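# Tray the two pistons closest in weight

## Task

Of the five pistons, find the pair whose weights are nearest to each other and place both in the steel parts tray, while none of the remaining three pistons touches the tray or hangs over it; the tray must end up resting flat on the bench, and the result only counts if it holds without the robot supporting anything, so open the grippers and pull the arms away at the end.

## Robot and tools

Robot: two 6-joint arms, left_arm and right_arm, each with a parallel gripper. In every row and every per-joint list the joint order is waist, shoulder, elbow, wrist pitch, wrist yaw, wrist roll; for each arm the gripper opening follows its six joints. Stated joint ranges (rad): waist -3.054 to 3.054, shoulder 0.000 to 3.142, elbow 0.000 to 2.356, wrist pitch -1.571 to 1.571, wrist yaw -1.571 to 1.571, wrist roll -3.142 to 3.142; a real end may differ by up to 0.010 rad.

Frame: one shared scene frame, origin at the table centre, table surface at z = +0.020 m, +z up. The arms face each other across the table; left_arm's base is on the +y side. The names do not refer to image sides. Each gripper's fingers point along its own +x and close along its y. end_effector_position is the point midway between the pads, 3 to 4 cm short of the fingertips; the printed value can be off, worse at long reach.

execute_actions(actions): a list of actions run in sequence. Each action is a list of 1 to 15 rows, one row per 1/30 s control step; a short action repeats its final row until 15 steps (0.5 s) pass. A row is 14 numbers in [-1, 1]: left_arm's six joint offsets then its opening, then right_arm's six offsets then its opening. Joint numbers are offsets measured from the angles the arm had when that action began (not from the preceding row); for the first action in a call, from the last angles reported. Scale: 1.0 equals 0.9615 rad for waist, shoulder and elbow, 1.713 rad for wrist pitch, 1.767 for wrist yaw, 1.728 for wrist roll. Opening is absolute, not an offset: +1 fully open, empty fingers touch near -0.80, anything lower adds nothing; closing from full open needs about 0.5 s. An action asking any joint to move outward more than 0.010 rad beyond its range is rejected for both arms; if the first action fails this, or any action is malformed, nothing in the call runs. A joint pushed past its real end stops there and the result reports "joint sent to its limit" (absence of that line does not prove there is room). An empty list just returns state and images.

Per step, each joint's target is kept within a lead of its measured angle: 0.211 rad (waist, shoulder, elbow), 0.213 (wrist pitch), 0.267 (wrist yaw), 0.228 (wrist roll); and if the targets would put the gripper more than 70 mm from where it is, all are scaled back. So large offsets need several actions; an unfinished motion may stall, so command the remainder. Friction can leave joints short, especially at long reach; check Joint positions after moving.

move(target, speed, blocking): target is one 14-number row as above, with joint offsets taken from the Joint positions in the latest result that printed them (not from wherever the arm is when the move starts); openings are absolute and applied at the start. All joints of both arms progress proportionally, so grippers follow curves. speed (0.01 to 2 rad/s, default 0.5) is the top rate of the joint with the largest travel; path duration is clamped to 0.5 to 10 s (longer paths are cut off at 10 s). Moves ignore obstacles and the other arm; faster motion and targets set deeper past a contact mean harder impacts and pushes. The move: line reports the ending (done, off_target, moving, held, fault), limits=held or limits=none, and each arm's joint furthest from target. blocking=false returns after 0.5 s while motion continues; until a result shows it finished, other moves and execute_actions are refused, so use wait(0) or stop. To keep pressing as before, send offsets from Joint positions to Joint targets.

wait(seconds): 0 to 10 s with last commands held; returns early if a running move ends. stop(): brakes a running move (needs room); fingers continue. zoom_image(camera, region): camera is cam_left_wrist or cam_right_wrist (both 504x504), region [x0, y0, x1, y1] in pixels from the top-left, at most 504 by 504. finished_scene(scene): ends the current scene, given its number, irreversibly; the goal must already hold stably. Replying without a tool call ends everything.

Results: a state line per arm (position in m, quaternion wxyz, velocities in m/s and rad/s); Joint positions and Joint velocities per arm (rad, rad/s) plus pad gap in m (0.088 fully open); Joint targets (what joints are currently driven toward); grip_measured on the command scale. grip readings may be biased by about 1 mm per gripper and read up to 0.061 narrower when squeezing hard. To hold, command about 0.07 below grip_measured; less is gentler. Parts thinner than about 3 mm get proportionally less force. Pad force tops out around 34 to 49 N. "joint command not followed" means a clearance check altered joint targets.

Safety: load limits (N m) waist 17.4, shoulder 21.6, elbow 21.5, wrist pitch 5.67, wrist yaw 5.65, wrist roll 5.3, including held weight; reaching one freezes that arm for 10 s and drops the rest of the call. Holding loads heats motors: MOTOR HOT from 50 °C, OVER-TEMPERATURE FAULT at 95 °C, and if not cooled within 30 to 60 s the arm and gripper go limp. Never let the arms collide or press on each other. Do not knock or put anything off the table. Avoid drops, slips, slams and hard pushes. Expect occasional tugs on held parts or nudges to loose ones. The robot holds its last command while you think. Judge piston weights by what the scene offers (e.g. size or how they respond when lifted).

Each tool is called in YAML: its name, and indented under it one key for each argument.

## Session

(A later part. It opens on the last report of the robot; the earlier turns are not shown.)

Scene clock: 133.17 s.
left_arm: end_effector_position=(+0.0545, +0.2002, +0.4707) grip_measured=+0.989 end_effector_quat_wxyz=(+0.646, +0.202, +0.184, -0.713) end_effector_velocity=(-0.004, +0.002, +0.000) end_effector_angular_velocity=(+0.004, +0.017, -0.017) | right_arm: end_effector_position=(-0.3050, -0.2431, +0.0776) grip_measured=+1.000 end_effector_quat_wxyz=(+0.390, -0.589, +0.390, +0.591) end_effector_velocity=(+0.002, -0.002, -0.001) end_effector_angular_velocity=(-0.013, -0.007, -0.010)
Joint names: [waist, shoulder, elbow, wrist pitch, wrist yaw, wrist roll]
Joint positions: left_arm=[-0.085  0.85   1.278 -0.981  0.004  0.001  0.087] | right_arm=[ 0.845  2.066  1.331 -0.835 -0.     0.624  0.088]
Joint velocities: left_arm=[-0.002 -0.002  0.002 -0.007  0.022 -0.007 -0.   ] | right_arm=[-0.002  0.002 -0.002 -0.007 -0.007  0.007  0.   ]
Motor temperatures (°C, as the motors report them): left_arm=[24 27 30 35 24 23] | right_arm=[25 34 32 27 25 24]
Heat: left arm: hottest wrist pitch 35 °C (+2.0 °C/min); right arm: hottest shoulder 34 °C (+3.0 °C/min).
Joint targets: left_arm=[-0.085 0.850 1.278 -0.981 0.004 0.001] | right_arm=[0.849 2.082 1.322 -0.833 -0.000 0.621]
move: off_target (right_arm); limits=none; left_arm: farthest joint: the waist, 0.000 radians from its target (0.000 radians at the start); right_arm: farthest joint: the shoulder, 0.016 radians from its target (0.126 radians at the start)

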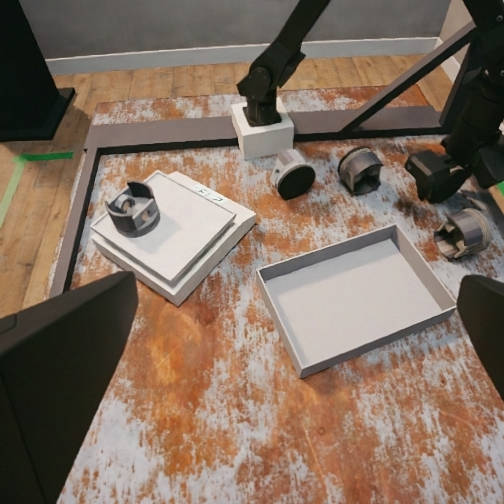

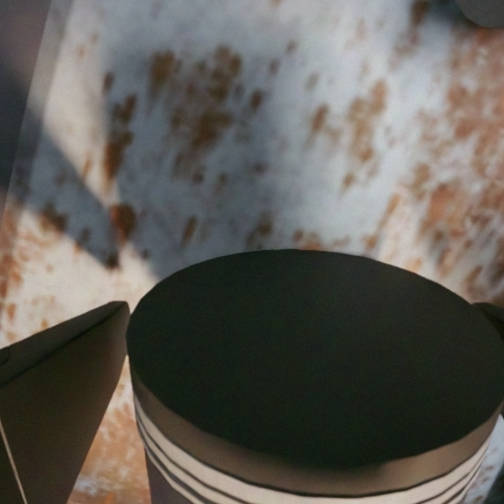

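execute_actions:
  actions:
    - [[0,0,0,0,0,0,1,0,0,0,0,0,0,0.92],[0,0,0,0,0,0,1,0,0,0,0,0,0,0.86],[0,0,0,0,0,0,1,0,0,0,0,0,0,0.8],[0,0,0,0,0,0,1,0,0,0,0,0,0,0.76],[0,0,0,0,0,0,1,0,0,0,0,0,0,0.72],[0,0,0,0,0,0,1,0,0,0,0,0,0,0.69],[0,0,0,0,0,0,1,0,0,0,0,0,0,0.66],[0,0,0,0,0,0,1,0,0,0,0,0,0,0.63],[0,0,0,0,0,0,1,0,0,0,0,0,0,0.6],[0,0,0,0,0,0,1,0,0,0,0,0,0,0.57],[0,0,0,0,0,0,1,0,0,0,0,0,0,0.54],[0,0,0,0,0,0,1,0,0,0,0,0,0,0.51]]
    - [[0,0,0,0,0,0,1,0,0,0,0,0,0,0.51]]

move:
  target: [0,0,0,0,0,0,1, 0,-0.132,0.235,-0.192,0,0,0.51]
  speed: 0.42

move:
  target: [0,0,0,0,0,0,1, -0.78,-0.342,-0.412,0.045,0,0.72,0.51]
  speed: 1.0

Scene clock: 135.03 s.
left_arm: end_effector_position=(+0.0545, +0.2002, +0.4707) grip_measured=+0.989 end_effector_quat_wxyz=(+0.646, +0.202, +0.184, -0.713) end_effector_velocity=(+0.002, +0.001, +0.000) end_effector_angular_velocity=(+0.001, -0.010, +0.005) | right_arm: end_effector_position=(-0.3048, -0.2431, +0.0775) grip_measured=+0.601 end_effector_quat_wxyz=(+0.390, -0.590, +0.390, +0.590) end_effector_velocity=(+0.001, -0.003, +0.000) end_effector_angular_velocity=(-0.023, +0.005, +0.005)
Joint names: [waist, shoulder, elbow, wrist pitch, wrist yaw, wrist roll]
Joint positions: left_arm=[-0.085  0.85   1.278 -0.981  0.004  0.001  0.087] | right_arm=[ 0.845  2.066  1.331 -0.835  0.     0.624  0.068]
Joint velocities: left_arm=[ 0.002 -0.002  0.002 -0.007 -0.007  0.007 -0.   ] | right_arm=[-0.002 -0.002 -0.002 -0.007 -0.022 -0.007  0.   ]
Motor temperatures (°C, as the motors report them): left_arm=[24 26 30 35 24 23] | right_arm=[25 34 32 27 25 24]
Heat: left arm: hottest wrist pitch 35 °C (+1.0 °C/min); right arm: hottest shoulder 34 °C (+3.0 °C/min).
Joint targets: left_arm=[-0.085 0.850 1.278 -0.981 0.004 0.001] | right_arm=[0.845 2.066 1.331 -0.835 0.000 0.624]

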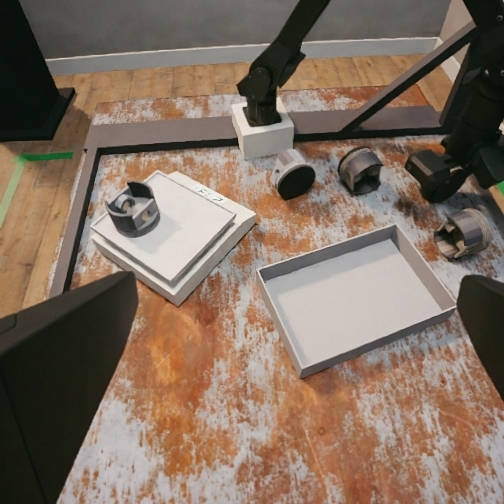

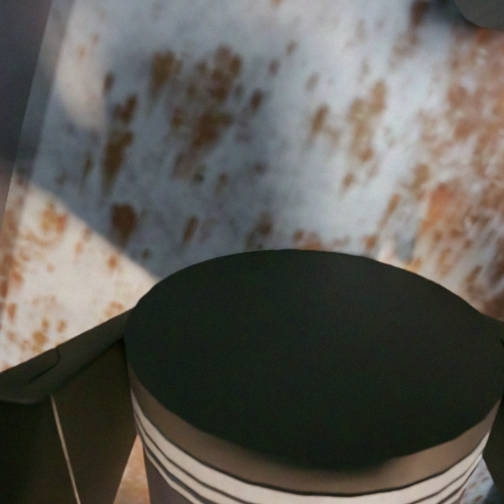

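Scene clock: 136.40 s.
left_arm: end_effector_position=(+0.0545, +0.2002, +0.4707) grip_measured=+0.989 end_effector_quat_wxyz=(+0.646, +0.202, +0.184, -0.713) end_effector_velocity=(-0.001, -0.000, +0.001) end_effector_angular_velocity=(-0.006, +0.015, +0.010) | right_arm: end_effector_position=(-0.3049, -0.2431, +0.1669) grip_measured=+0.601 end_effector_quat_wxyz=(+0.390, -0.590, +0.390, +0.590) end_effector_velocity=(+0.001, -0.001, +0.001) end_effector_angular_velocity=(-0.008, +0.002, +0.005)
Joint names: [waist, shoulder, elbow, wrist pitch, wrist yaw, wrist roll]
Joint positions: left_arm=[-0.085  0.85   1.278 -0.981  0.004  0.001  0.087] | right_arm=[ 0.845  1.956  1.546 -1.161  0.     0.624  0.068]
Joint velocities: left_arm=[-0.007 -0.002 -0.002  0.007 -0.007 -0.022  0.   ] | right_arm=[-0.002 -0.002  0.002 -0.007 -0.007 -0.007 -0.   ]
Motor temperatures (°C, as the motors report them): left_arm=[24 26 30 35 24 23] | right_arm=[25 34 32 27 25 24]
Heat: left arm: hottest wrist pitch 35 °C (+1.0 °C/min); right arm: hottest shoulder 34 °C (+3.0 °C/min).
Joint targets: left_arm=[-0.085 0.850 1.278 -0.981 0.004 0.001] | right_arm=[0.845 1.939 1.557 -1.164 0.000 0.624]
move: off_target (right_arm); limits=none; left_arm: farthest joint: the waist, 0.000 radians from its target (0.000 radians at the start); right_arm: farthest joint: the shoulder, 0.017 radians from its target (0.126 radians at the start)

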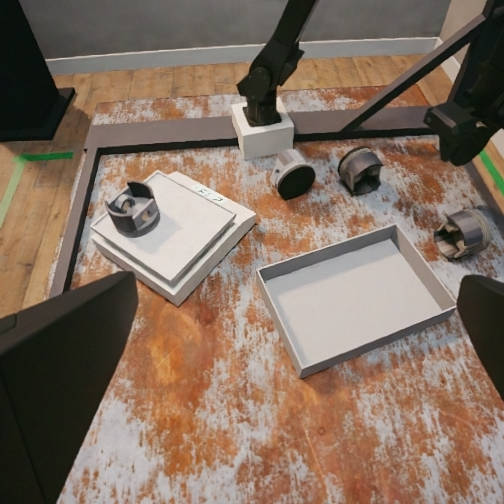

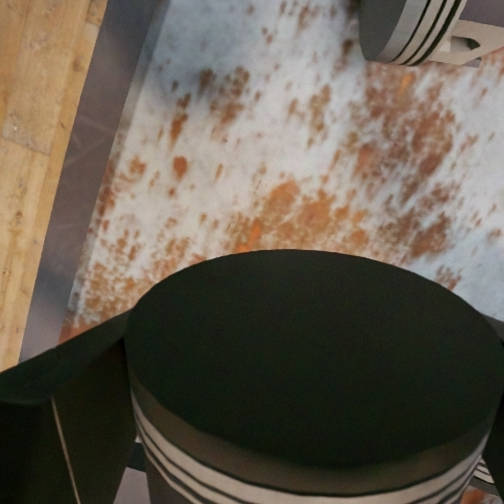

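Scene clock: 138.43 s.
left_arm: end_effector_position=(+0.0545, +0.2002, +0.4707) grip_measured=+0.989 end_effector_quat_wxyz=(+0.646, +0.202, +0.184, -0.713) end_effector_velocity=(+0.001, +0.001, -0.002) end_effector_angular_velocity=(+0.009, +0.014, +0.015) | right_arm: end_effector_position=(-0.0687, -0.1614, +0.1663) grip_measured=+0.601 end_effector_quat_wxyz=(+0.707, +0.004, +0.707, -0.006) end_effector_velocity=(+0.002, -0.003, -0.001) end_effector_angular_velocity=(-0.014, +0.004, -0.015)
Joint names: [waist, shoulder, elbow, wrist pitch, wrist yaw, wrist roll]
Joint positions: left_arm=[-0.085  0.85   1.278 -0.981  0.004  0.001  0.087] | right_arm=[ 0.099  1.643  1.155 -1.085  0.     1.865  0.068]
Joint velocities: left_arm=[-0.002 -0.002 -0.002 -0.007 -0.007 -0.022 -0.   ] | right_arm=[-0.007 -0.002 -0.007 -0.007 -0.007  0.007 -0.   ]
Motor temperatures (°C, as the motors report them): left_arm=[24 26 30 36 24 23] | right_arm=[25 34 32 27 25 24]
Heat: left arm: hottest wrist pitch 36 °C (+2.0 °C/min); right arm: hottest shoulder 34 °C (+3.0 °C/min).
Joint targets: left_arm=[-0.085 0.850 1.278 -0.981 0.004 0.001] | right_arm=[0.095 1.627 1.149 -1.084 0.000 1.868]
move: off_target (right_arm); limits=none; left_arm: farthest joint: the waist, 0.000 radians from its target (0.000 radians at the start); right_arm: farthest joint: the shoulder, 0.016 radians from its target (0.329 radians at the start)

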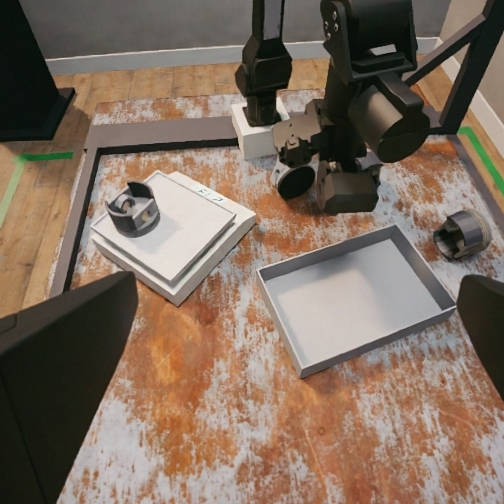

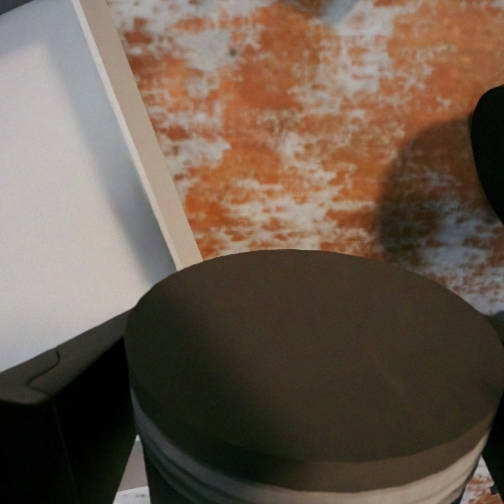

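move:
  target: [0,0,0,0,0,0,1, -0.783,-0.012,0.008,0,0,0.730,0.51]
  speed: 1.0

Scene clock: 140.87 s.
left_arm: end_effector_position=(+0.0545, +0.2002, +0.4707) grip_measured=+0.989 end_effector_quat_wxyz=(+0.646, +0.202, +0.184, -0.713) end_effector_velocity=(-0.002, -0.000, +0.001) end_effector_angular_velocity=(-0.006, +0.011, -0.005) | right_arm: end_effector_position=(+0.1374, -0.1809, +0.1662) grip_measured=+0.602 end_effector_quat_wxyz=(+0.377, +0.598, +0.375, -0.600) end_effector_velocity=(+0.002, +0.002, +0.001) end_effector_angular_velocity=(+0.014, +0.001, -0.000)
Joint names: [waist, shoulder, elbow, wrist pitch, wrist yaw, wrist roll]
Joint positions: left_arm=[-0.085  0.85   1.278 -0.981  0.004  0.001  0.087] | right_arm=[-0.65   1.643  1.155 -1.085  0.     3.123  0.068]
Joint velocities: left_arm=[-0.002 -0.002 -0.002  0.007  0.007 -0.007 -0.   ] | right_arm=[-0.007 -0.002  0.002  0.007 -0.007 -0.007 -0.   ]
Motor temperatures (°C, as the motors report them): left_arm=[24 26 30 36 24 23] | right_arm=[25 34 32 27 25 24]
Heat: left arm: hottest wrist pitch 36 °C (+2.0 °C/min); right arm: hottest shoulder 34 °C (+3.0 °C/min).
Joint targets: left_arm=[-0.085 0.850 1.278 -0.981 0.004 0.001] | right_arm=[-0.654 1.632 1.163 -1.085 0.000 3.126]
move: off_target (right_arm); limits=none; left_arm: farthest joint: the waist, 0.000 radians from its target (0.000 radians at the start); right_arm: farthest joint: the shoulder, 0.012 radians from its target (0.012 radians at the start)

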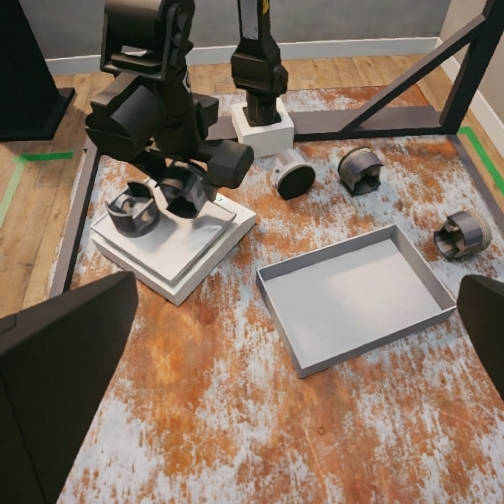

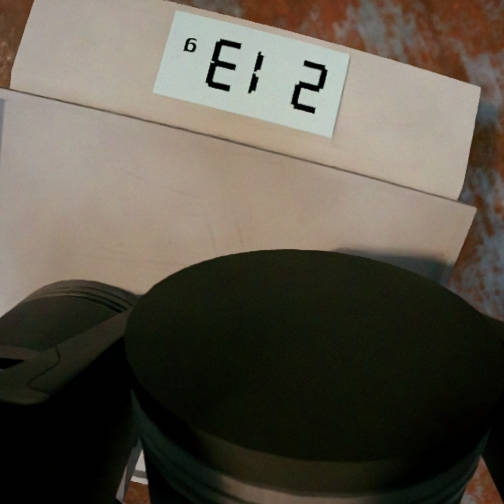

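move:
  target: [0,0,0,0,0,0,1, 0,0.024,-0.1155,0.0706,0,0,0.51]
  speed: 0.14

Scene clock: 142.47 s.
left_arm: end_effector_position=(+0.0545, +0.2002, +0.4707) grip_measured=+0.989 end_effector_quat_wxyz=(+0.646, +0.202, +0.184, -0.713) end_effector_velocity=(+0.001, +0.003, -0.005) end_effector_angular_velocity=(+0.022, +0.000, +0.008) | right_arm: end_effector_position=(+0.1351, -0.1854, +0.1381) grip_measured=+0.602 end_effector_quat_wxyz=(+0.376, +0.598, +0.375, -0.600) end_effector_velocity=(-0.000, -0.004, -0.001) end_effector_angular_velocity=(-0.014, -0.001, +0.005)
Joint names: [waist, shoulder, elbow, wrist pitch, wrist yaw, wrist roll]
Joint positions: left_arm=[-0.085  0.85   1.278 -0.981  0.004  0.001  0.087] | right_arm=[-0.65   1.657  1.053 -0.969  0.     3.123  0.068]
Joint velocities: left_arm=[-0.002 -0.002 -0.002 -0.022 -0.007 -0.007 -0.   ] | right_arm=[-0.002 -0.002 -0.007 -0.007  0.007 -0.007  0.   ]
Motor temperatures (°C, as the motors report them): left_arm=[24 26 30 36 24 23] | right_arm=[25 34 32 27 25 24]
Heat: left arm: hottest wrist pitch 36 °C (+2.0 °C/min); right arm: hottest shoulder 34 °C (+3.0 °C/min).
Joint targets: left_arm=[-0.085 0.850 1.278 -0.981 0.004 0.001] | right_arm=[-0.650 1.666 1.044 -0.964 0.000 3.123]
move: done; limits=none; left_arm: farthest joint: the waist, 0.000 radians from its target (0.000 radians at the start); right_arm: farthest joint: the shoulder, 0.009 radians from its target (0.023 radians at the start)

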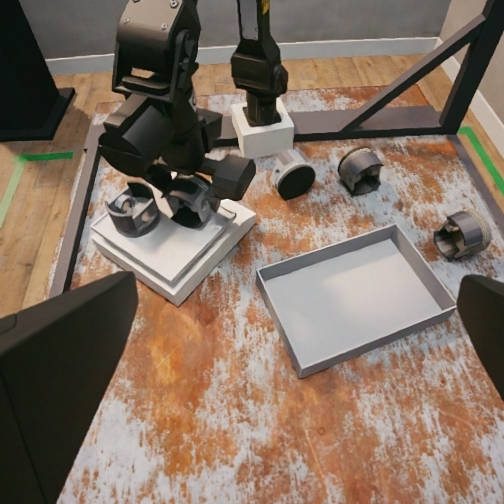

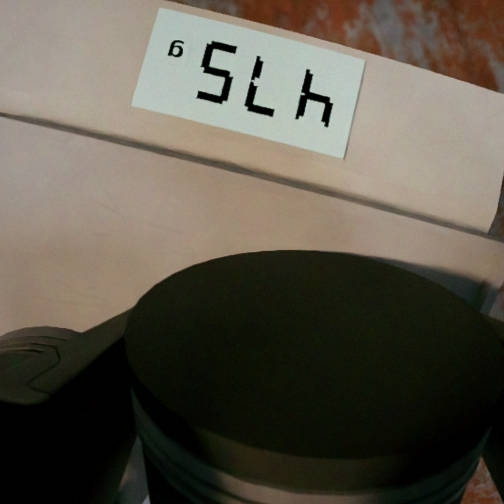

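execute_actions:
  actions:
    - [[0,0,0,0,0,0,1,0,0,0,0,0,0,0.56],[0,0,0,0,0,0,1,0,0,0,0,0,0,0.6],[0,0,0,0,0,0,1,0,0,0,0,0,0,0.63],[0,0,0,0,0,0,1,0,0,0,0,0,0,0.66],[0,0,0,0,0,0,1,0,0,0,0,0,0,0.7],[0,0,0,0,0,0,1,0,0,0,0,0,0,0.75],[0,0,0,0,0,0,1,0,0,0,0,0,0,0.8]]
    - [[0,0,0,0,0,0,1,0,0,0,0,0,0,0.8]]

Scene clock: 143.77 s.
left_arm: end_effector_position=(+0.0545, +0.2002, +0.4707) grip_measured=+0.989 end_effector_quat_wxyz=(+0.646, +0.202, +0.184, -0.713) end_effector_velocity=(-0.002, +0.001, -0.004) end_effector_angular_velocity=(+0.014, +0.021, +0.003) | right_arm: end_effector_position=(+0.1350, -0.1855, +0.1381) grip_measured=+0.798 end_effector_quat_wxyz=(+0.376, +0.598, +0.375, -0.600) end_effector_velocity=(+0.000, +0.001, +0.000) end_effector_angular_velocity=(+0.010, +0.003, -0.010)
Joint names: [waist, shoulder, elbow, wrist pitch, wrist yaw, wrist roll]
Joint positions: left_arm=[-0.085  0.85   1.278 -0.981  0.004  0.001  0.087] | right_arm=[-0.65   1.657  1.052 -0.969  0.     3.123  0.078]
Joint velocities: left_arm=[-0.002 -0.002 -0.007 -0.007  0.007 -0.022 -0.   ] | right_arm=[-0.002 -0.002 -0.002  0.007 -0.007  0.007  0.   ]
Motor temperatures (°C, as the motors report them): left_arm=[24 26 30 36 24 23] | right_arm=[25 34 32 27 25 24]
Heat: left arm: hottest wrist pitch 36 °C (+2.0 °C/min); right arm: hottest shoulder 34 °C (+3.0 °C/min).
Joint targets: left_arm=[-0.085 0.850 1.278 -0.981 0.004 0.001] | right_arm=[-0.650 1.657 1.052 -0.969 0.000 3.123]

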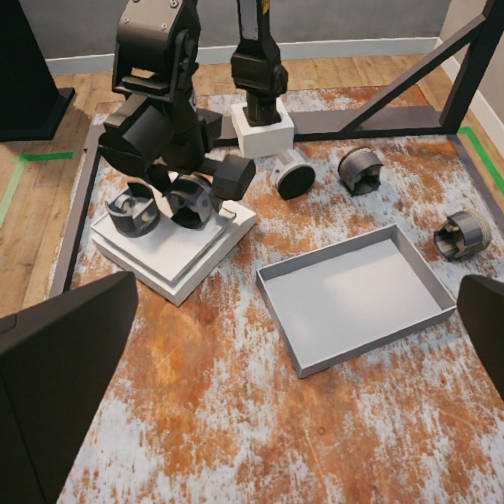

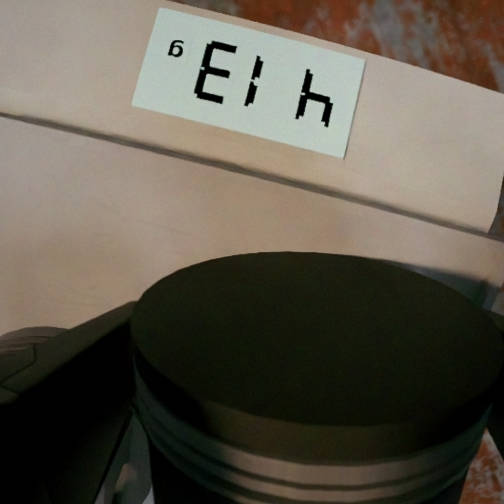

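execute_actions:
  actions:
    - [[0,0,0,0,0,0,1,0,0,0,0,0,0,0.77],[0,0,0,0,0,0,1,0,0,0,0,0,0,0.74],[0,0,0,0,0,0,1,0,0,0,0,0,0,0.71],[0,0,0,0,0,0,1,0,0,0,0,0,0,0.68],[0,0,0,0,0,0,1,0,0,0,0,0,0,0.65],[0,0,0,0,0,0,1,0,0,0,0,0,0,0.62],[0,0,0,0,0,0,1,0,0,0,0,0,0,0.59],[0,0,0,0,0,0,1,0,0,0,0,0,0,0.56],[0,0,0,0,0,0,1,0,0,0,0,0,0,0.53],[0,0,0,0,0,0,1,0,0,0,0,0,0,0.51]]
    - [[0,0,0,0,0,0,1,0,0,0,0,0,0,0.51]]

move:
  target: [0,0,0,0,0,0,1, 0,-0.074,0.173,-0.123,0,0,0.51]
  speed: 0.35

move:
  target: [0,0,0,0,0,0,1, 0.570,0.627,0.660,-0.022,0,-1.0,0.51]
  speed: 1.1

Scene clock: 146.97 s.
left_arm: end_effector_position=(+0.0545, +0.2002, +0.4707) grip_measured=+0.989 end_effector_quat_wxyz=(+0.646, +0.202, +0.184, -0.713) end_effector_velocity=(+0.001, +0.003, -0.005) end_effector_angular_velocity=(+0.021, -0.012, -0.000) | right_arm: end_effector_position=(+0.1350, -0.1855, +0.1381) grip_measured=+0.610 end_effector_quat_wxyz=(+0.376, +0.598, +0.375, -0.600) end_effector_velocity=(-0.003, -0.005, +0.000) end_effector_angular_velocity=(-0.016, +0.017, +0.020)
Joint names: [waist, shoulder, elbow, wrist pitch, wrist yaw, wrist roll]
Joint positions: left_arm=[-0.085  0.85   1.278 -0.981  0.004  0.001  0.087] | right_arm=[-0.65   1.657  1.052 -0.969 -0.     3.123  0.069]
Joint velocities: left_arm=[-0.002 -0.002 -0.002 -0.022 -0.007  0.007  0.   ] | right_arm=[-0.002 -0.002 -0.002 -0.022 -0.007 -0.022 -0.   ]
Motor temperatures (°C, as the motors report them): left_arm=[24 26 30 36 24 23] | right_arm=[25 34 32 27 25 24]
Heat: left arm: hottest wrist pitch 36 °C (+2.0 °C/min); right arm: hottest shoulder 34 °C (+3.0 °C/min).
Joint targets: left_arm=[-0.085 0.850 1.278 -0.981 0.004 0.001] | right_arm=[-0.650 1.657 1.052 -0.969 -0.000 3.123]

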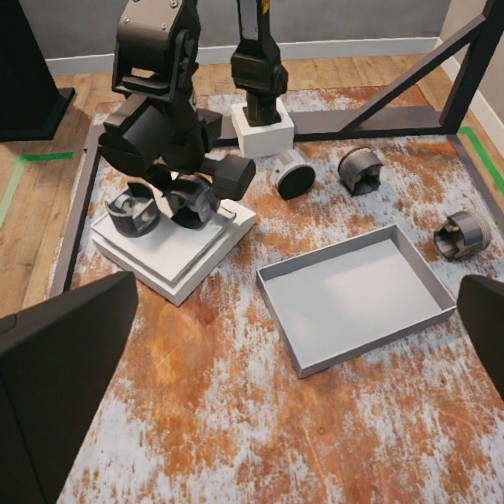

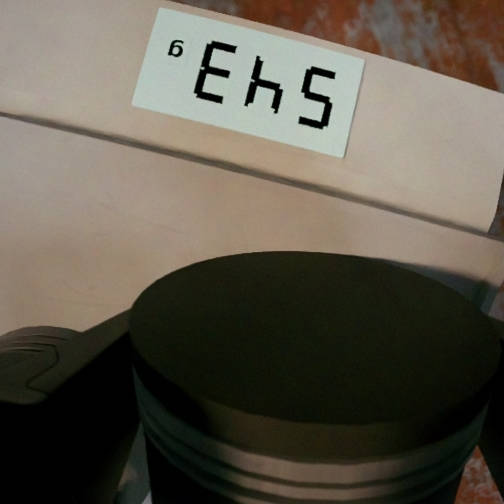

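Scene clock: 148.13 s.
left_arm: end_effector_position=(+0.0545, +0.2002, +0.4707) grip_measured=+0.989 end_effector_quat_wxyz=(+0.646, +0.202, +0.184, -0.713) end_effector_velocity=(-0.002, +0.001, -0.002) end_effector_angular_velocity=(+0.008, +0.009, -0.005) | right_arm: end_effector_position=(+0.1346, -0.1862, +0.1903) grip_measured=+0.610 end_effector_quat_wxyz=(+0.376, +0.599, +0.376, -0.599) end_effector_velocity=(+0.001, -0.002, -0.000) end_effector_angular_velocity=(-0.010, -0.003, +0.020)
Joint names: [waist, shoulder, elbow, wrist pitch, wrist yaw, wrist roll]
Joint positions: left_arm=[-0.085  0.85   1.278 -0.981  0.004  0.001  0.087] | right_arm=[-0.65   1.6    1.206 -1.177 -0.     3.123  0.069]
Joint velocities: left_arm=[-0.002 -0.002 -0.002 -0.007  0.007 -0.007 -0.   ] | right_arm=[-0.002  0.002  0.002 -0.007  0.007 -0.022 -0.   ]
Motor temperatures (°C, as the motors report them): left_arm=[24 26 30 36 24 23] | right_arm=[25 34 32 27 25 24]
Heat: left arm: hottest wrist pitch 36 °C (+2.0 °C/min); right arm: hottest shoulder 34 °C (+3.0 °C/min).
Joint targets: left_arm=[-0.085 0.850 1.278 -0.981 0.004 0.001] | right_arm=[-0.650 1.585 1.219 -1.180 -0.000 3.123]
move: off_target (right_arm); limits=none; left_arm: farthest joint: the waist, 0.000 radians from its target (0.000 radians at the start); right_arm: farthest joint: the shoulder, 0.014 radians from its target (0.071 radians at the start)

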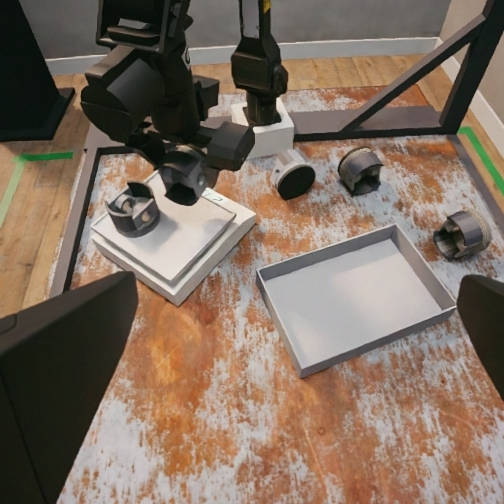

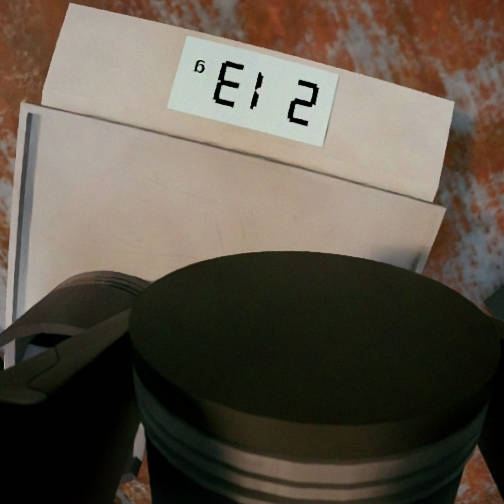

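Scene clock: 150.50 s.
left_arm: end_effector_position=(+0.0545, +0.2002, +0.4707) grip_measured=+0.989 end_effector_quat_wxyz=(+0.646, +0.202, +0.184, -0.713) end_effector_velocity=(+0.002, -0.000, -0.003) end_effector_angular_velocity=(+0.014, +0.014, +0.020) | right_arm: end_effector_position=(-0.0235, -0.0117, +0.1495) grip_measured=+0.611 end_effector_quat_wxyz=(+0.701, -0.089, +0.702, +0.087) end_effector_velocity=(+0.000, -0.004, -0.000) end_effector_angular_velocity=(-0.022, +0.006, +0.005)
Joint names: [waist, shoulder, elbow, wrist pitch, wrist yaw, wrist roll]
Joint positions: left_arm=[-0.085  0.85   1.278 -0.981  0.004  0.001  0.087] | right_arm=[-0.103  2.19   1.829 -1.212 -0.     1.399  0.069]
Joint velocities: left_arm=[ 0.002  0.002 -0.002 -0.007 -0.007 -0.022 -0.   ] | right_arm=[-0.002  0.002  0.002 -0.022 -0.007 -0.007 -0.   ]
Motor temperatures (°C, as the motors report them): left_arm=[24 26 30 36 24 23] | right_arm=[25 34 32 27 25 24]
Heat: left arm: hottest wrist pitch 36 °C (+2.0 °C/min); right arm: hottest shoulder 34 °C (+3.0 °C/min).
Joint targets: left_arm=[-0.085 0.850 1.278 -0.981 0.004 0.001] | right_arm=[-0.102 2.203 1.841 -1.215 -0.000 1.395]
move: off_target (right_arm); limits=none; left_arm: farthest joint: the waist, 0.000 radians from its target (0.000 radians at the start); right_arm: farthest joint: the shoulder, 0.013 radians from its target (0.603 radians at the start)

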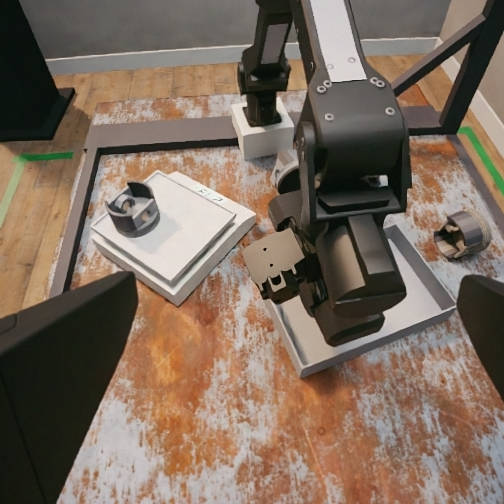

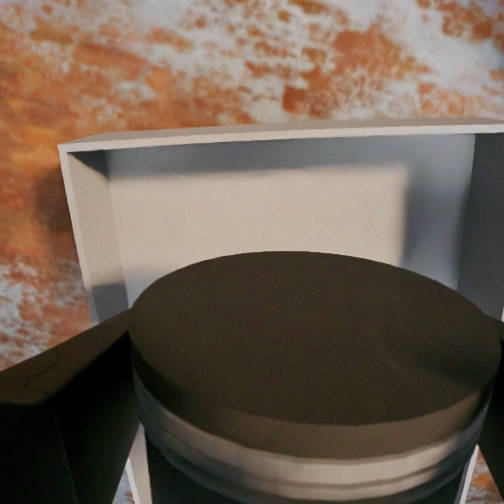

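move:
  target: [0,0,0,0,0,0,1, 0,0.066,-0.1765,0.1265,0,0,0.51]
  speed: 0.22

move:
  target: [0,0,0,0,0,0,1, 0,0.018,-0.014,0.007,0,0,0.51]
  speed: 0.04

Scene clock: 152.47 s.
left_arm: end_effector_position=(+0.0545, +0.2002, +0.4707) grip_measured=+0.989 end_effector_quat_wxyz=(+0.646, +0.202, +0.184, -0.713) end_effector_velocity=(-0.001, +0.003, -0.006) end_effector_angular_velocity=(+0.026, -0.005, -0.013) | right_arm: end_effector_position=(-0.0234, -0.0134, +0.0884) grip_measured=+0.611 end_effector_quat_wxyz=(+0.701, -0.090, +0.702, +0.087) end_effector_velocity=(+0.002, -0.003, -0.001) end_effector_angular_velocity=(-0.012, -0.008, +0.020)
Joint names: [waist, shoulder, elbow, wrist pitch, wrist yaw, wrist roll]
Joint positions: left_arm=[-0.085  0.85   1.278 -0.981  0.004  0.001  0.087] | right_arm=[-0.103  2.241  1.665 -0.998 -0.     1.398  0.069]
Joint velocities: left_arm=[-0.002 -0.002 -0.007 -0.022  0.007  0.007 -0.   ] | right_arm=[-0.002 -0.002 -0.007 -0.007  0.007 -0.022 -0.   ]
Motor temperatures (°C, as the motors report them): left_arm=[24 26 30 36 24 23] | right_arm=[25 34 32 27 25 24]
Heat: left arm: hottest wrist pitch 36 °C (+2.0 °C/min); right arm: hottest shoulder 34 °C (+3.0 °C/min).
Joint targets: left_arm=[-0.085 0.850 1.278 -0.981 0.004 0.001] | right_arm=[-0.103 2.253 1.659 -0.996 -0.000 1.398]
move: off_target (right_arm); limits=none; left_arm: farthest joint: the waist, 0.000 radians from its target (0.000 radians at the start); right_arm: farthest joint: the shoulder, 0.012 radians from its target (0.064 radians at the start)

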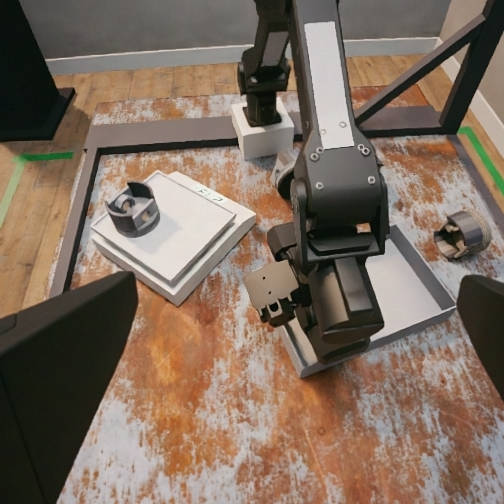

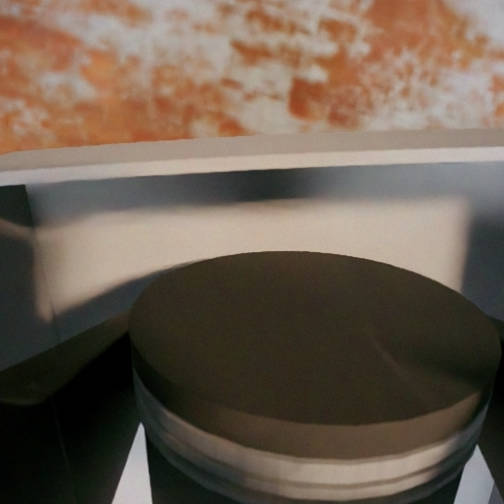

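Scene clock: 153.20 s.
left_arm: end_effector_position=(+0.0545, +0.2002, +0.4707) grip_measured=+0.989 end_effector_quat_wxyz=(+0.646, +0.202, +0.184, -0.713) end_effector_velocity=(-0.000, +0.001, -0.004) end_effector_angular_velocity=(+0.014, +0.021, +0.008) | right_arm: end_effector_position=(-0.0234, -0.0132, +0.0861) grip_measured=+0.611 end_effector_quat_wxyz=(+0.701, -0.089, +0.702, +0.088) end_effector_velocity=(+0.004, -0.002, +0.000) end_effector_angular_velocity=(-0.006, -0.022, +0.005)
Joint names: [waist, shoulder, elbow, wrist pitch, wrist yaw, wrist roll]
Joint positions: left_arm=[-0.085  0.85   1.278 -0.981  0.004  0.001  0.087] | right_arm=[-0.103  2.243  1.658 -0.988 -0.     1.398  0.069]
Joint velocities: left_arm=[ 0.002 -0.002 -0.007 -0.007  0.007 -0.022 -0.   ] | right_arm=[-0.002 -0.002 -0.002 -0.007  0.022 -0.007 -0.   ]
Motor temperatures (°C, as the motors report them): left_arm=[24 26 30 36 24 23] | right_arm=[25 34 32 27 25 24]
Heat: left arm: hottest wrist pitch 36 °C (+2.0 °C/min); right arm: hottest shoulder 34 °C (+3.0 °C/min).
Joint targets: left_arm=[-0.085 0.850 1.278 -0.981 0.004 0.001] | right_arm=[-0.103 2.259 1.651 -0.986 0.000 1.398]
move: off_target (right_arm); limits=none; left_arm: farthest joint: the waist, 0.000 radians from its target (0.000 radians at the start); right_arm: farthest joint: the shoulder, 0.015 radians from its target (0.017 radians at the start)

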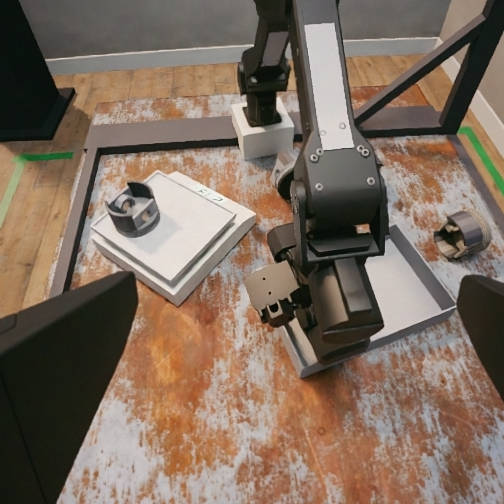

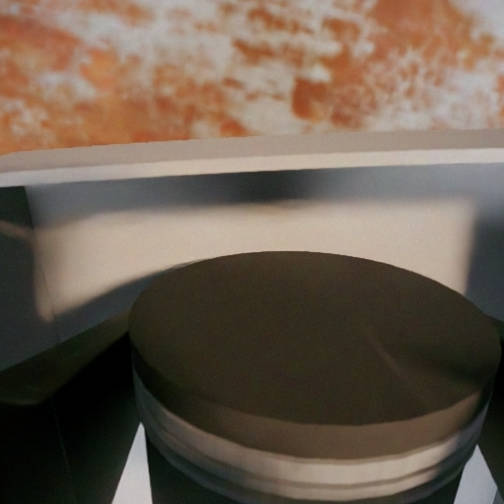

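execute_actions:
  actions:
    - [[0,0,0,0,0,0,1,0,0,0,0,0,0,0.56],[0,0,0,0,0,0,1,0,0,0,0,0,0,0.6],[0,0,0,0,0,0,1,0,0,0,0,0,0,0.63],[0,0,0,0,0,0,1,0,0,0,0,0,0,0.66],[0,0,0,0,0,0,1,0,0,0,0,0,0,0.7],[0,0,0,0,0,0,1,0,0,0,0,0,0,0.76],[0,0,0,0,0,0,1,0,0,0,0,0,0,0.84],[0,0,0,0,0,0,1,0,0,0,0,0,0,0.9]]

move:
  target: [0,0,0,0,0,0,1, 0,-0.070,0.186,-0.1325,0,0,0.9]
  speed: 0.35

move:
  target: [0,0,0,0,0,0,1, 0.839,-0.803,-0.998,0.110,0,-0.469,1]
  speed: 0.8

Scene clock: 154.63 s.
left_arm: end_effector_position=(+0.0545, +0.2002, +0.4707) grip_measured=+0.989 end_effector_quat_wxyz=(+0.646, +0.202, +0.184, -0.713) end_effector_velocity=(+0.002, +0.001, -0.002) end_effector_angular_velocity=(+0.008, +0.002, +0.013) | right_arm: end_effector_position=(-0.0234, -0.0132, +0.0861) grip_measured=+0.879 end_effector_quat_wxyz=(+0.701, -0.089, +0.702, +0.088) end_effector_velocity=(+0.000, -0.002, +0.000) end_effector_angular_velocity=(-0.008, +0.007, +0.005)
Joint names: [waist, shoulder, elbow, wrist pitch, wrist yaw, wrist roll]
Joint positions: left_arm=[-0.085  0.85   1.278 -0.981  0.004  0.001  0.087] | right_arm=[-0.103  2.243  1.658 -0.988 -0.     1.398  0.082]
Joint velocities: left_arm=[ 0.002 -0.002 -0.002 -0.007 -0.007 -0.007  0.   ] | right_arm=[-0.002 -0.002 -0.002 -0.007 -0.007 -0.007  0.009]
Motor temperatures (°C, as the motors report them): left_arm=[24 26 30 36 24 23] | right_arm=[25 34 32 27 25 24]
Heat: left arm: hottest wrist pitch 36 °C (+2.0 °C/min); right arm: hottest shoulder 34 °C (+3.0 °C/min).
Joint targets: left_arm=[-0.085 0.850 1.278 -0.981 0.004 0.001] | right_arm=[-0.103 2.243 1.659 -0.988 -0.000 1.398]

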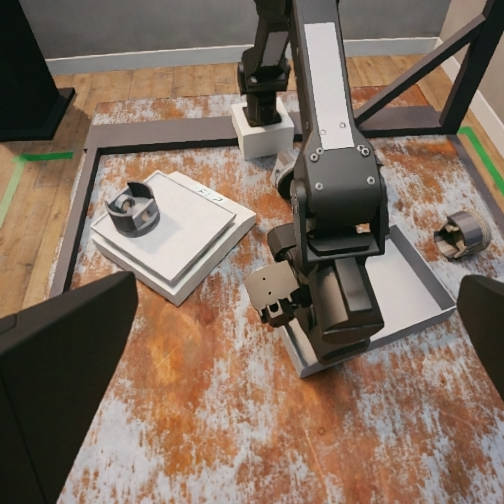

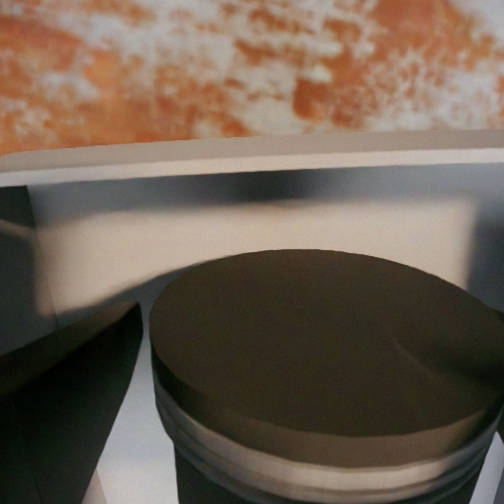

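Scene clock: 155.83 s.
left_arm: end_effector_position=(+0.0545, +0.2002, +0.4707) grip_measured=+0.989 end_effector_quat_wxyz=(+0.646, +0.202, +0.184, -0.713) end_effector_velocity=(+0.001, +0.001, -0.002) end_effector_angular_velocity=(+0.008, +0.002, +0.008) | right_arm: end_effector_position=(-0.0236, -0.0112, +0.1507) grip_measured=+0.898 end_effector_quat_wxyz=(+0.702, -0.088, +0.702, +0.089) end_effector_velocity=(-0.002, -0.002, +0.000) end_effector_angular_velocity=(-0.009, +0.021, +0.020)
Joint names: [waist, shoulder, elbow, wrist pitch, wrist yaw, wrist roll]
Joint positions: left_arm=[-0.085  0.85   1.278 -0.981  0.004  0.001  0.087] | right_arm=[-0.103  2.188  1.83  -1.212 -0.     1.398  0.083]
Joint velocities: left_arm=[-0.002 -0.002 -0.002 -0.007 -0.007 -0.007 -0.   ] | right_arm=[-0.002 -0.002 -0.002 -0.007 -0.022 -0.022  0.   ]
Motor temperatures (°C, as the motors report them): left_arm=[24 26 30 36 24 23] | right_arm=[25 35 32 27 25 24]
Heat: left arm: hottest wrist pitch 36 °C (+2.0 °C/min); right arm: hottest shoulder 35 °C (+4.0 °C/min).
Joint targets: left_arm=[-0.085 0.850 1.278 -0.981 0.004 0.001] | right_arm=[-0.103 2.176 1.837 -1.215 -0.000 1.398]
move: off_target (right_arm); limits=none; left_arm: farthest joint: the waist, 0.000 radians from its target (0.000 radians at the start); right_arm: farthest joint: the shoulder, 0.012 radians from its target (0.068 radians at the start)

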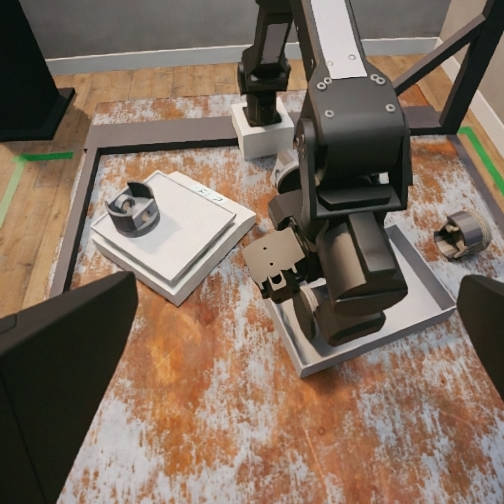

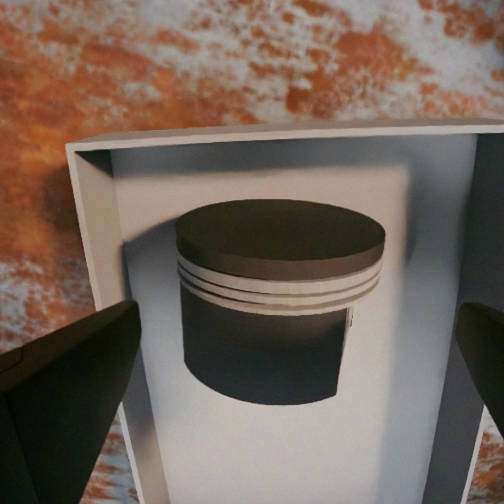

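Scene clock: 157.73 s.
left_arm: end_effector_position=(+0.0545, +0.2002, +0.4707) grip_measured=+0.989 end_effector_quat_wxyz=(+0.646, +0.202, +0.184, -0.713) end_effector_velocity=(-0.003, +0.001, -0.004) end_effector_angular_velocity=(+0.013, +0.009, -0.010) | right_arm: end_effector_position=(-0.1620, -0.2919, +0.1505) grip_measured=+1.000 end_effector_quat_wxyz=(+0.422, -0.567, +0.422, +0.568) end_effector_velocity=(+0.005, -0.005, -0.000) end_effector_angular_velocity=(-0.020, -0.012, +0.005)
Joint names: [waist, shoulder, elbow, wrist pitch, wrist yaw, wrist roll]
Joint positions: left_arm=[-0.085  0.85   1.278 -0.981  0.004  0.001  0.087] | right_arm=[ 0.7    1.425  0.88  -1.025 -0.     0.591  0.088]
Joint velocities: left_arm=[-0.007 -0.002 -0.007 -0.007  0.007 -0.007 -0.   ] | right_arm=[-0.002 -0.007 -0.007 -0.022 -0.007 -0.007  0.   ]
Motor temperatures (°C, as the motors report them): left_arm=[24 26 30 36 24 23] | right_arm=[25 35 32 27 25 24]
Heat: left arm: hottest wrist pitch 36 °C (+2.0 °C/min); right arm: hottest shoulder 35 °C (+4.0 °C/min).
Joint targets: left_arm=[-0.085 0.850 1.278 -0.981 0.004 0.001] | right_arm=[0.704 1.416 0.870 -1.023 -0.000 0.588]
move: done; limits=none; left_arm: farthest joint: the waist, 0.000 radians from its target (0.000 radians at the start); right_arm: farthest joint: the elbow, 0.010 radians from its target (0.960 radians at the start)

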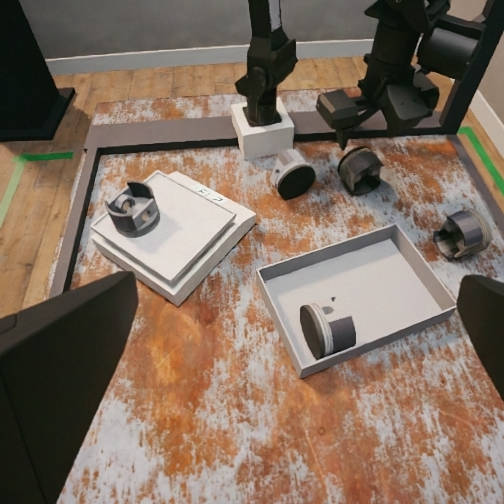

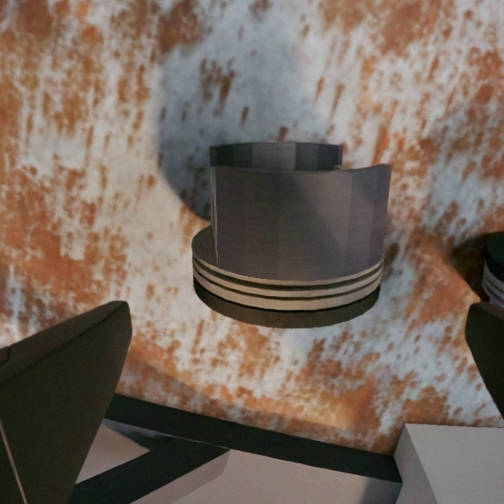

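execute_actions:
  actions: []

Scene clock: 158.93 s.
left_arm: end_effector_position=(+0.0545, +0.2002, +0.4707) grip_measured=+0.989 end_effector_quat_wxyz=(+0.646, +0.202, +0.184, -0.713) end_effector_velocity=(+0.002, +0.001, -0.002) end_effector_angular_velocity=(+0.008, +0.002, +0.013) | right_arm: end_effector_position=(-0.1620, -0.2920, +0.1504) grip_measured=+1.000 end_effector_quat_wxyz=(+0.422, -0.567, +0.422, +0.567) end_effector_velocity=(+0.000, -0.001, +0.001) end_effector_angular_velocity=(-0.007, +0.003, -0.010)
Joint names: [waist, shoulder, elbow, wrist pitch, wrist yaw, wrist roll]
Joint positions: left_arm=[-0.085  0.85   1.278 -0.981  0.004  0.001  0.087] | right_arm=[ 0.7    1.425  0.88  -1.025 -0.     0.591  0.088]
Joint velocities: left_arm=[ 0.002 -0.002 -0.002 -0.007 -0.007 -0.007 -0.   ] | right_arm=[-0.002 -0.002  0.002 -0.007 -0.007  0.007  0.   ]
Motor temperatures (°C, as the motors report them): left_arm=[24 26 30 36 24 23] | right_arm=[25 35 32 27 25 24]
Heat: left arm: hottest wrist pitch 36 °C (+2.0 °C/min); right arm: hottest shoulder 35 °C (+4.0 °C/min).
Joint targets: left_arm=[-0.085 0.850 1.278 -0.981 0.004 0.001] | right_arm=[0.704 1.416 0.870 -1.023 -0.000 0.588]

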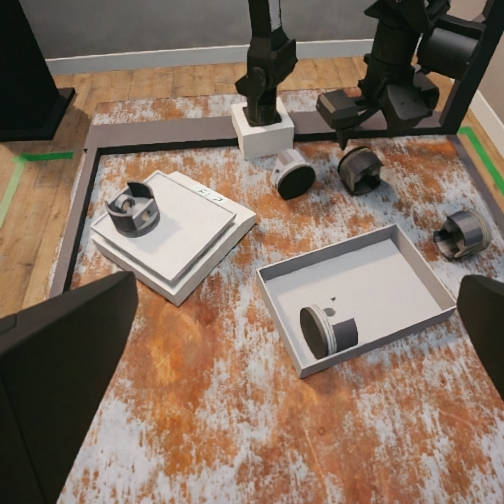

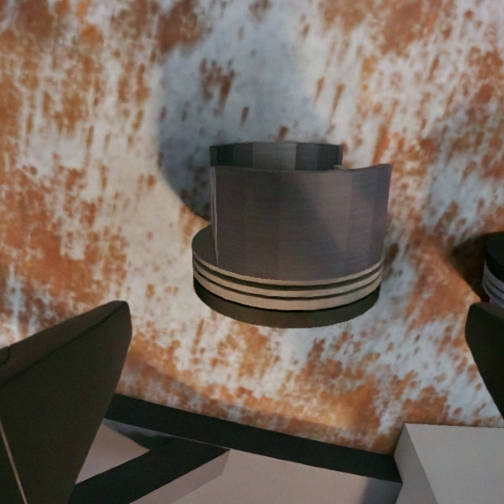

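move:
  target: [0,0,0,0,0,0,1, 0,0.173,-0.217,0.210,0,0,1]
  speed: 0.27

Scene clock: 161.07 s.
left_arm: end_effector_position=(+0.0545, +0.2002, +0.4707) grip_measured=+0.989 end_effector_quat_wxyz=(+0.646, +0.202, +0.184, -0.713) end_effector_velocity=(-0.000, +0.001, +0.002) end_effector_angular_velocity=(-0.011, +0.011, +0.000) | right_arm: end_effector_position=(-0.1620, -0.2919, +0.0743) grip_measured=+1.000 end_effector_quat_wxyz=(+0.422, -0.566, +0.422, +0.568) end_effector_velocity=(+0.003, -0.002, -0.001) end_effector_angular_velocity=(-0.013, -0.005, -0.015)
Joint names: [waist, shoulder, elbow, wrist pitch, wrist yaw, wrist roll]
Joint positions: left_arm=[-0.085  0.85   1.278 -0.981  0.004  0.001  0.087] | right_arm=[ 0.7    1.58   0.68  -0.668 -0.     0.591  0.088]
Joint velocities: left_arm=[ 0.002 -0.007 -0.002  0.007  0.007 -0.007 -0.   ] | right_arm=[-0.007 -0.002 -0.007 -0.007 -0.007  0.007  0.   ]
Motor temperatures (°C, as the motors report them): left_arm=[24 26 30 36 24 23] | right_arm=[25 34 32 27 25 24]
Heat: left arm: hottest wrist pitch 36 °C (+1.0 °C/min); right arm: hottest shoulder 34 °C (+3.0 °C/min).
Joint targets: left_arm=[-0.085 0.850 1.278 -0.981 0.004 0.001] | right_arm=[0.700 1.591 0.671 -0.666 -0.000 0.591]
move: off_target (right_arm); limits=none; left_arm: farthest joint: the waist, 0.000 radians from its target (0.000 radians at the start); right_arm: farthest joint: the shoulder, 0.012 radians from its target (0.167 radians at the start)

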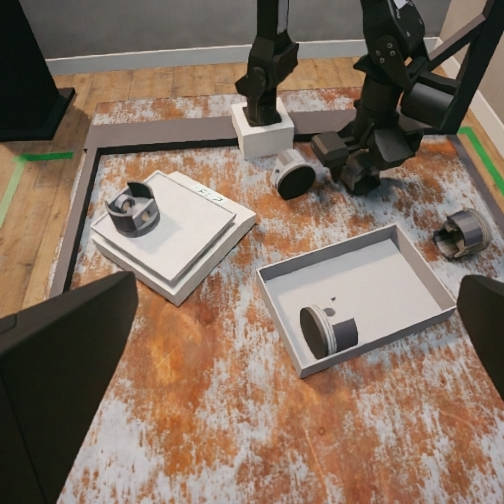

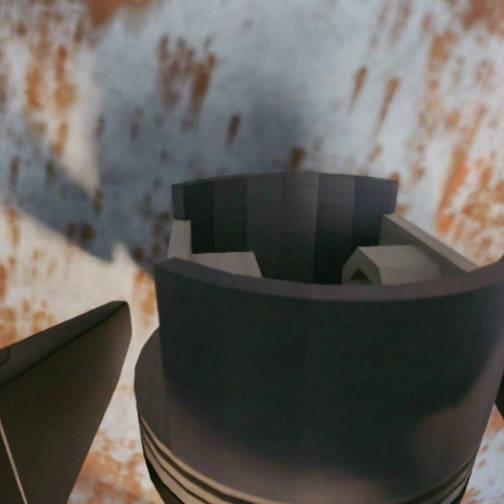

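execute_actions:
  actions:
    - [[0,0,0,0,0,0,1,0,0,0,0,0,0,0.92],[0,0,0,0,0,0,1,0,0,0,0,0,0,0.88],[0,0,0,0,0,0,1,0,0,0,0,0,0,0.84],[0,0,0,0,0,0,1,0,0,0,0,0,0,0.80],[0,0,0,0,0,0,1,0,0,0,0,0,0,0.77],[0,0,0,0,0,0,1,0,0,0,0,0,0,0.74],[0,0,0,0,0,0,1,0,0,0,0,0,0,0.71],[0,0,0,0,0,0,1,0,0,0,0,0,0,0.68],[0,0,0,0,0,0,1,0,0,0,0,0,0,0.65],[0,0,0,0,0,0,1,0,0,0,0,0,0,0.62],[0,0,0,0,0,0,1,0,0,0,0,0,0,0.59],[0,0,0,0,0,0,1,0,0,0,0,0,0,0.57],[0,0,0,0,0,0,1,0,0,0,0,0,0,0.55],[0,0,0,0,0,0,1,0,0,0,0,0,0,0.53],[0,0,0,0,0,0,1,0,0,0,0,0,0,0.51]]
    - [[0,0,0,0,0,0,1,0,0,0,0,0,0,0.51]]

Scene clock: 162.60 s.
left_arm: end_effector_position=(+0.0545, +0.2002, +0.4707) grip_measured=+0.989 end_effector_quat_wxyz=(+0.646, +0.202, +0.184, -0.713) end_effector_velocity=(+0.001, +0.001, -0.002) end_effector_angular_velocity=(+0.008, +0.002, +0.008) | right_arm: end_effector_position=(-0.1617, -0.2921, +0.0742) grip_measured=+0.613 end_effector_quat_wxyz=(+0.422, -0.566, +0.422, +0.568) end_effector_velocity=(+0.002, -0.002, -0.001) end_effector_angular_velocity=(-0.013, -0.005, +0.020)
Joint names: [waist, shoulder, elbow, wrist pitch, wrist yaw, wrist roll]
Joint positions: left_arm=[-0.085  0.85   1.278 -0.981  0.004  0.001  0.087] | right_arm=[ 0.7    1.58   0.68  -0.668 -0.     0.591  0.069]
Joint velocities: left_arm=[-0.002 -0.002 -0.002 -0.007 -0.007 -0.007 -0.   ] | right_arm=[-0.002  0.002 -0.002 -0.007 -0.007 -0.022 -0.   ]
Motor temperatures (°C, as the motors report them): left_arm=[24 26 30 36 24 23] | right_arm=[25 34 32 27 25 24]
Heat: left arm: hottest wrist pitch 36 °C (+1.0 °C/min); right arm: hottest shoulder 34 °C (+3.0 °C/min).
Joint targets: left_arm=[-0.085 0.850 1.278 -0.981 0.004 0.001] | right_arm=[0.700 1.580 0.680 -0.668 -0.000 0.591]

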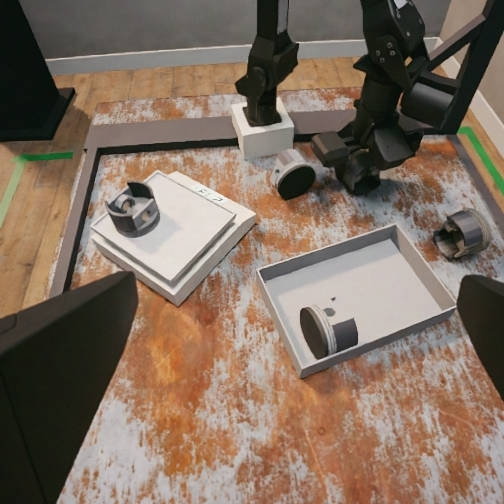

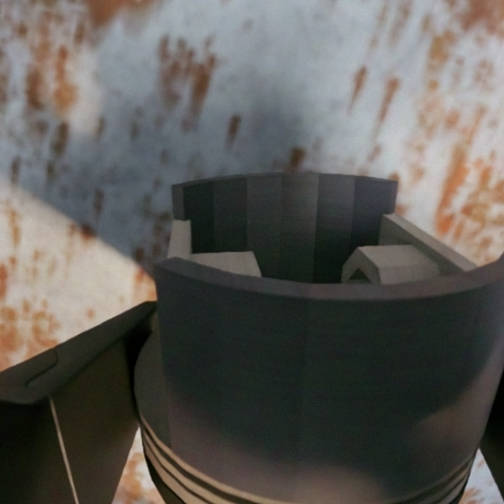

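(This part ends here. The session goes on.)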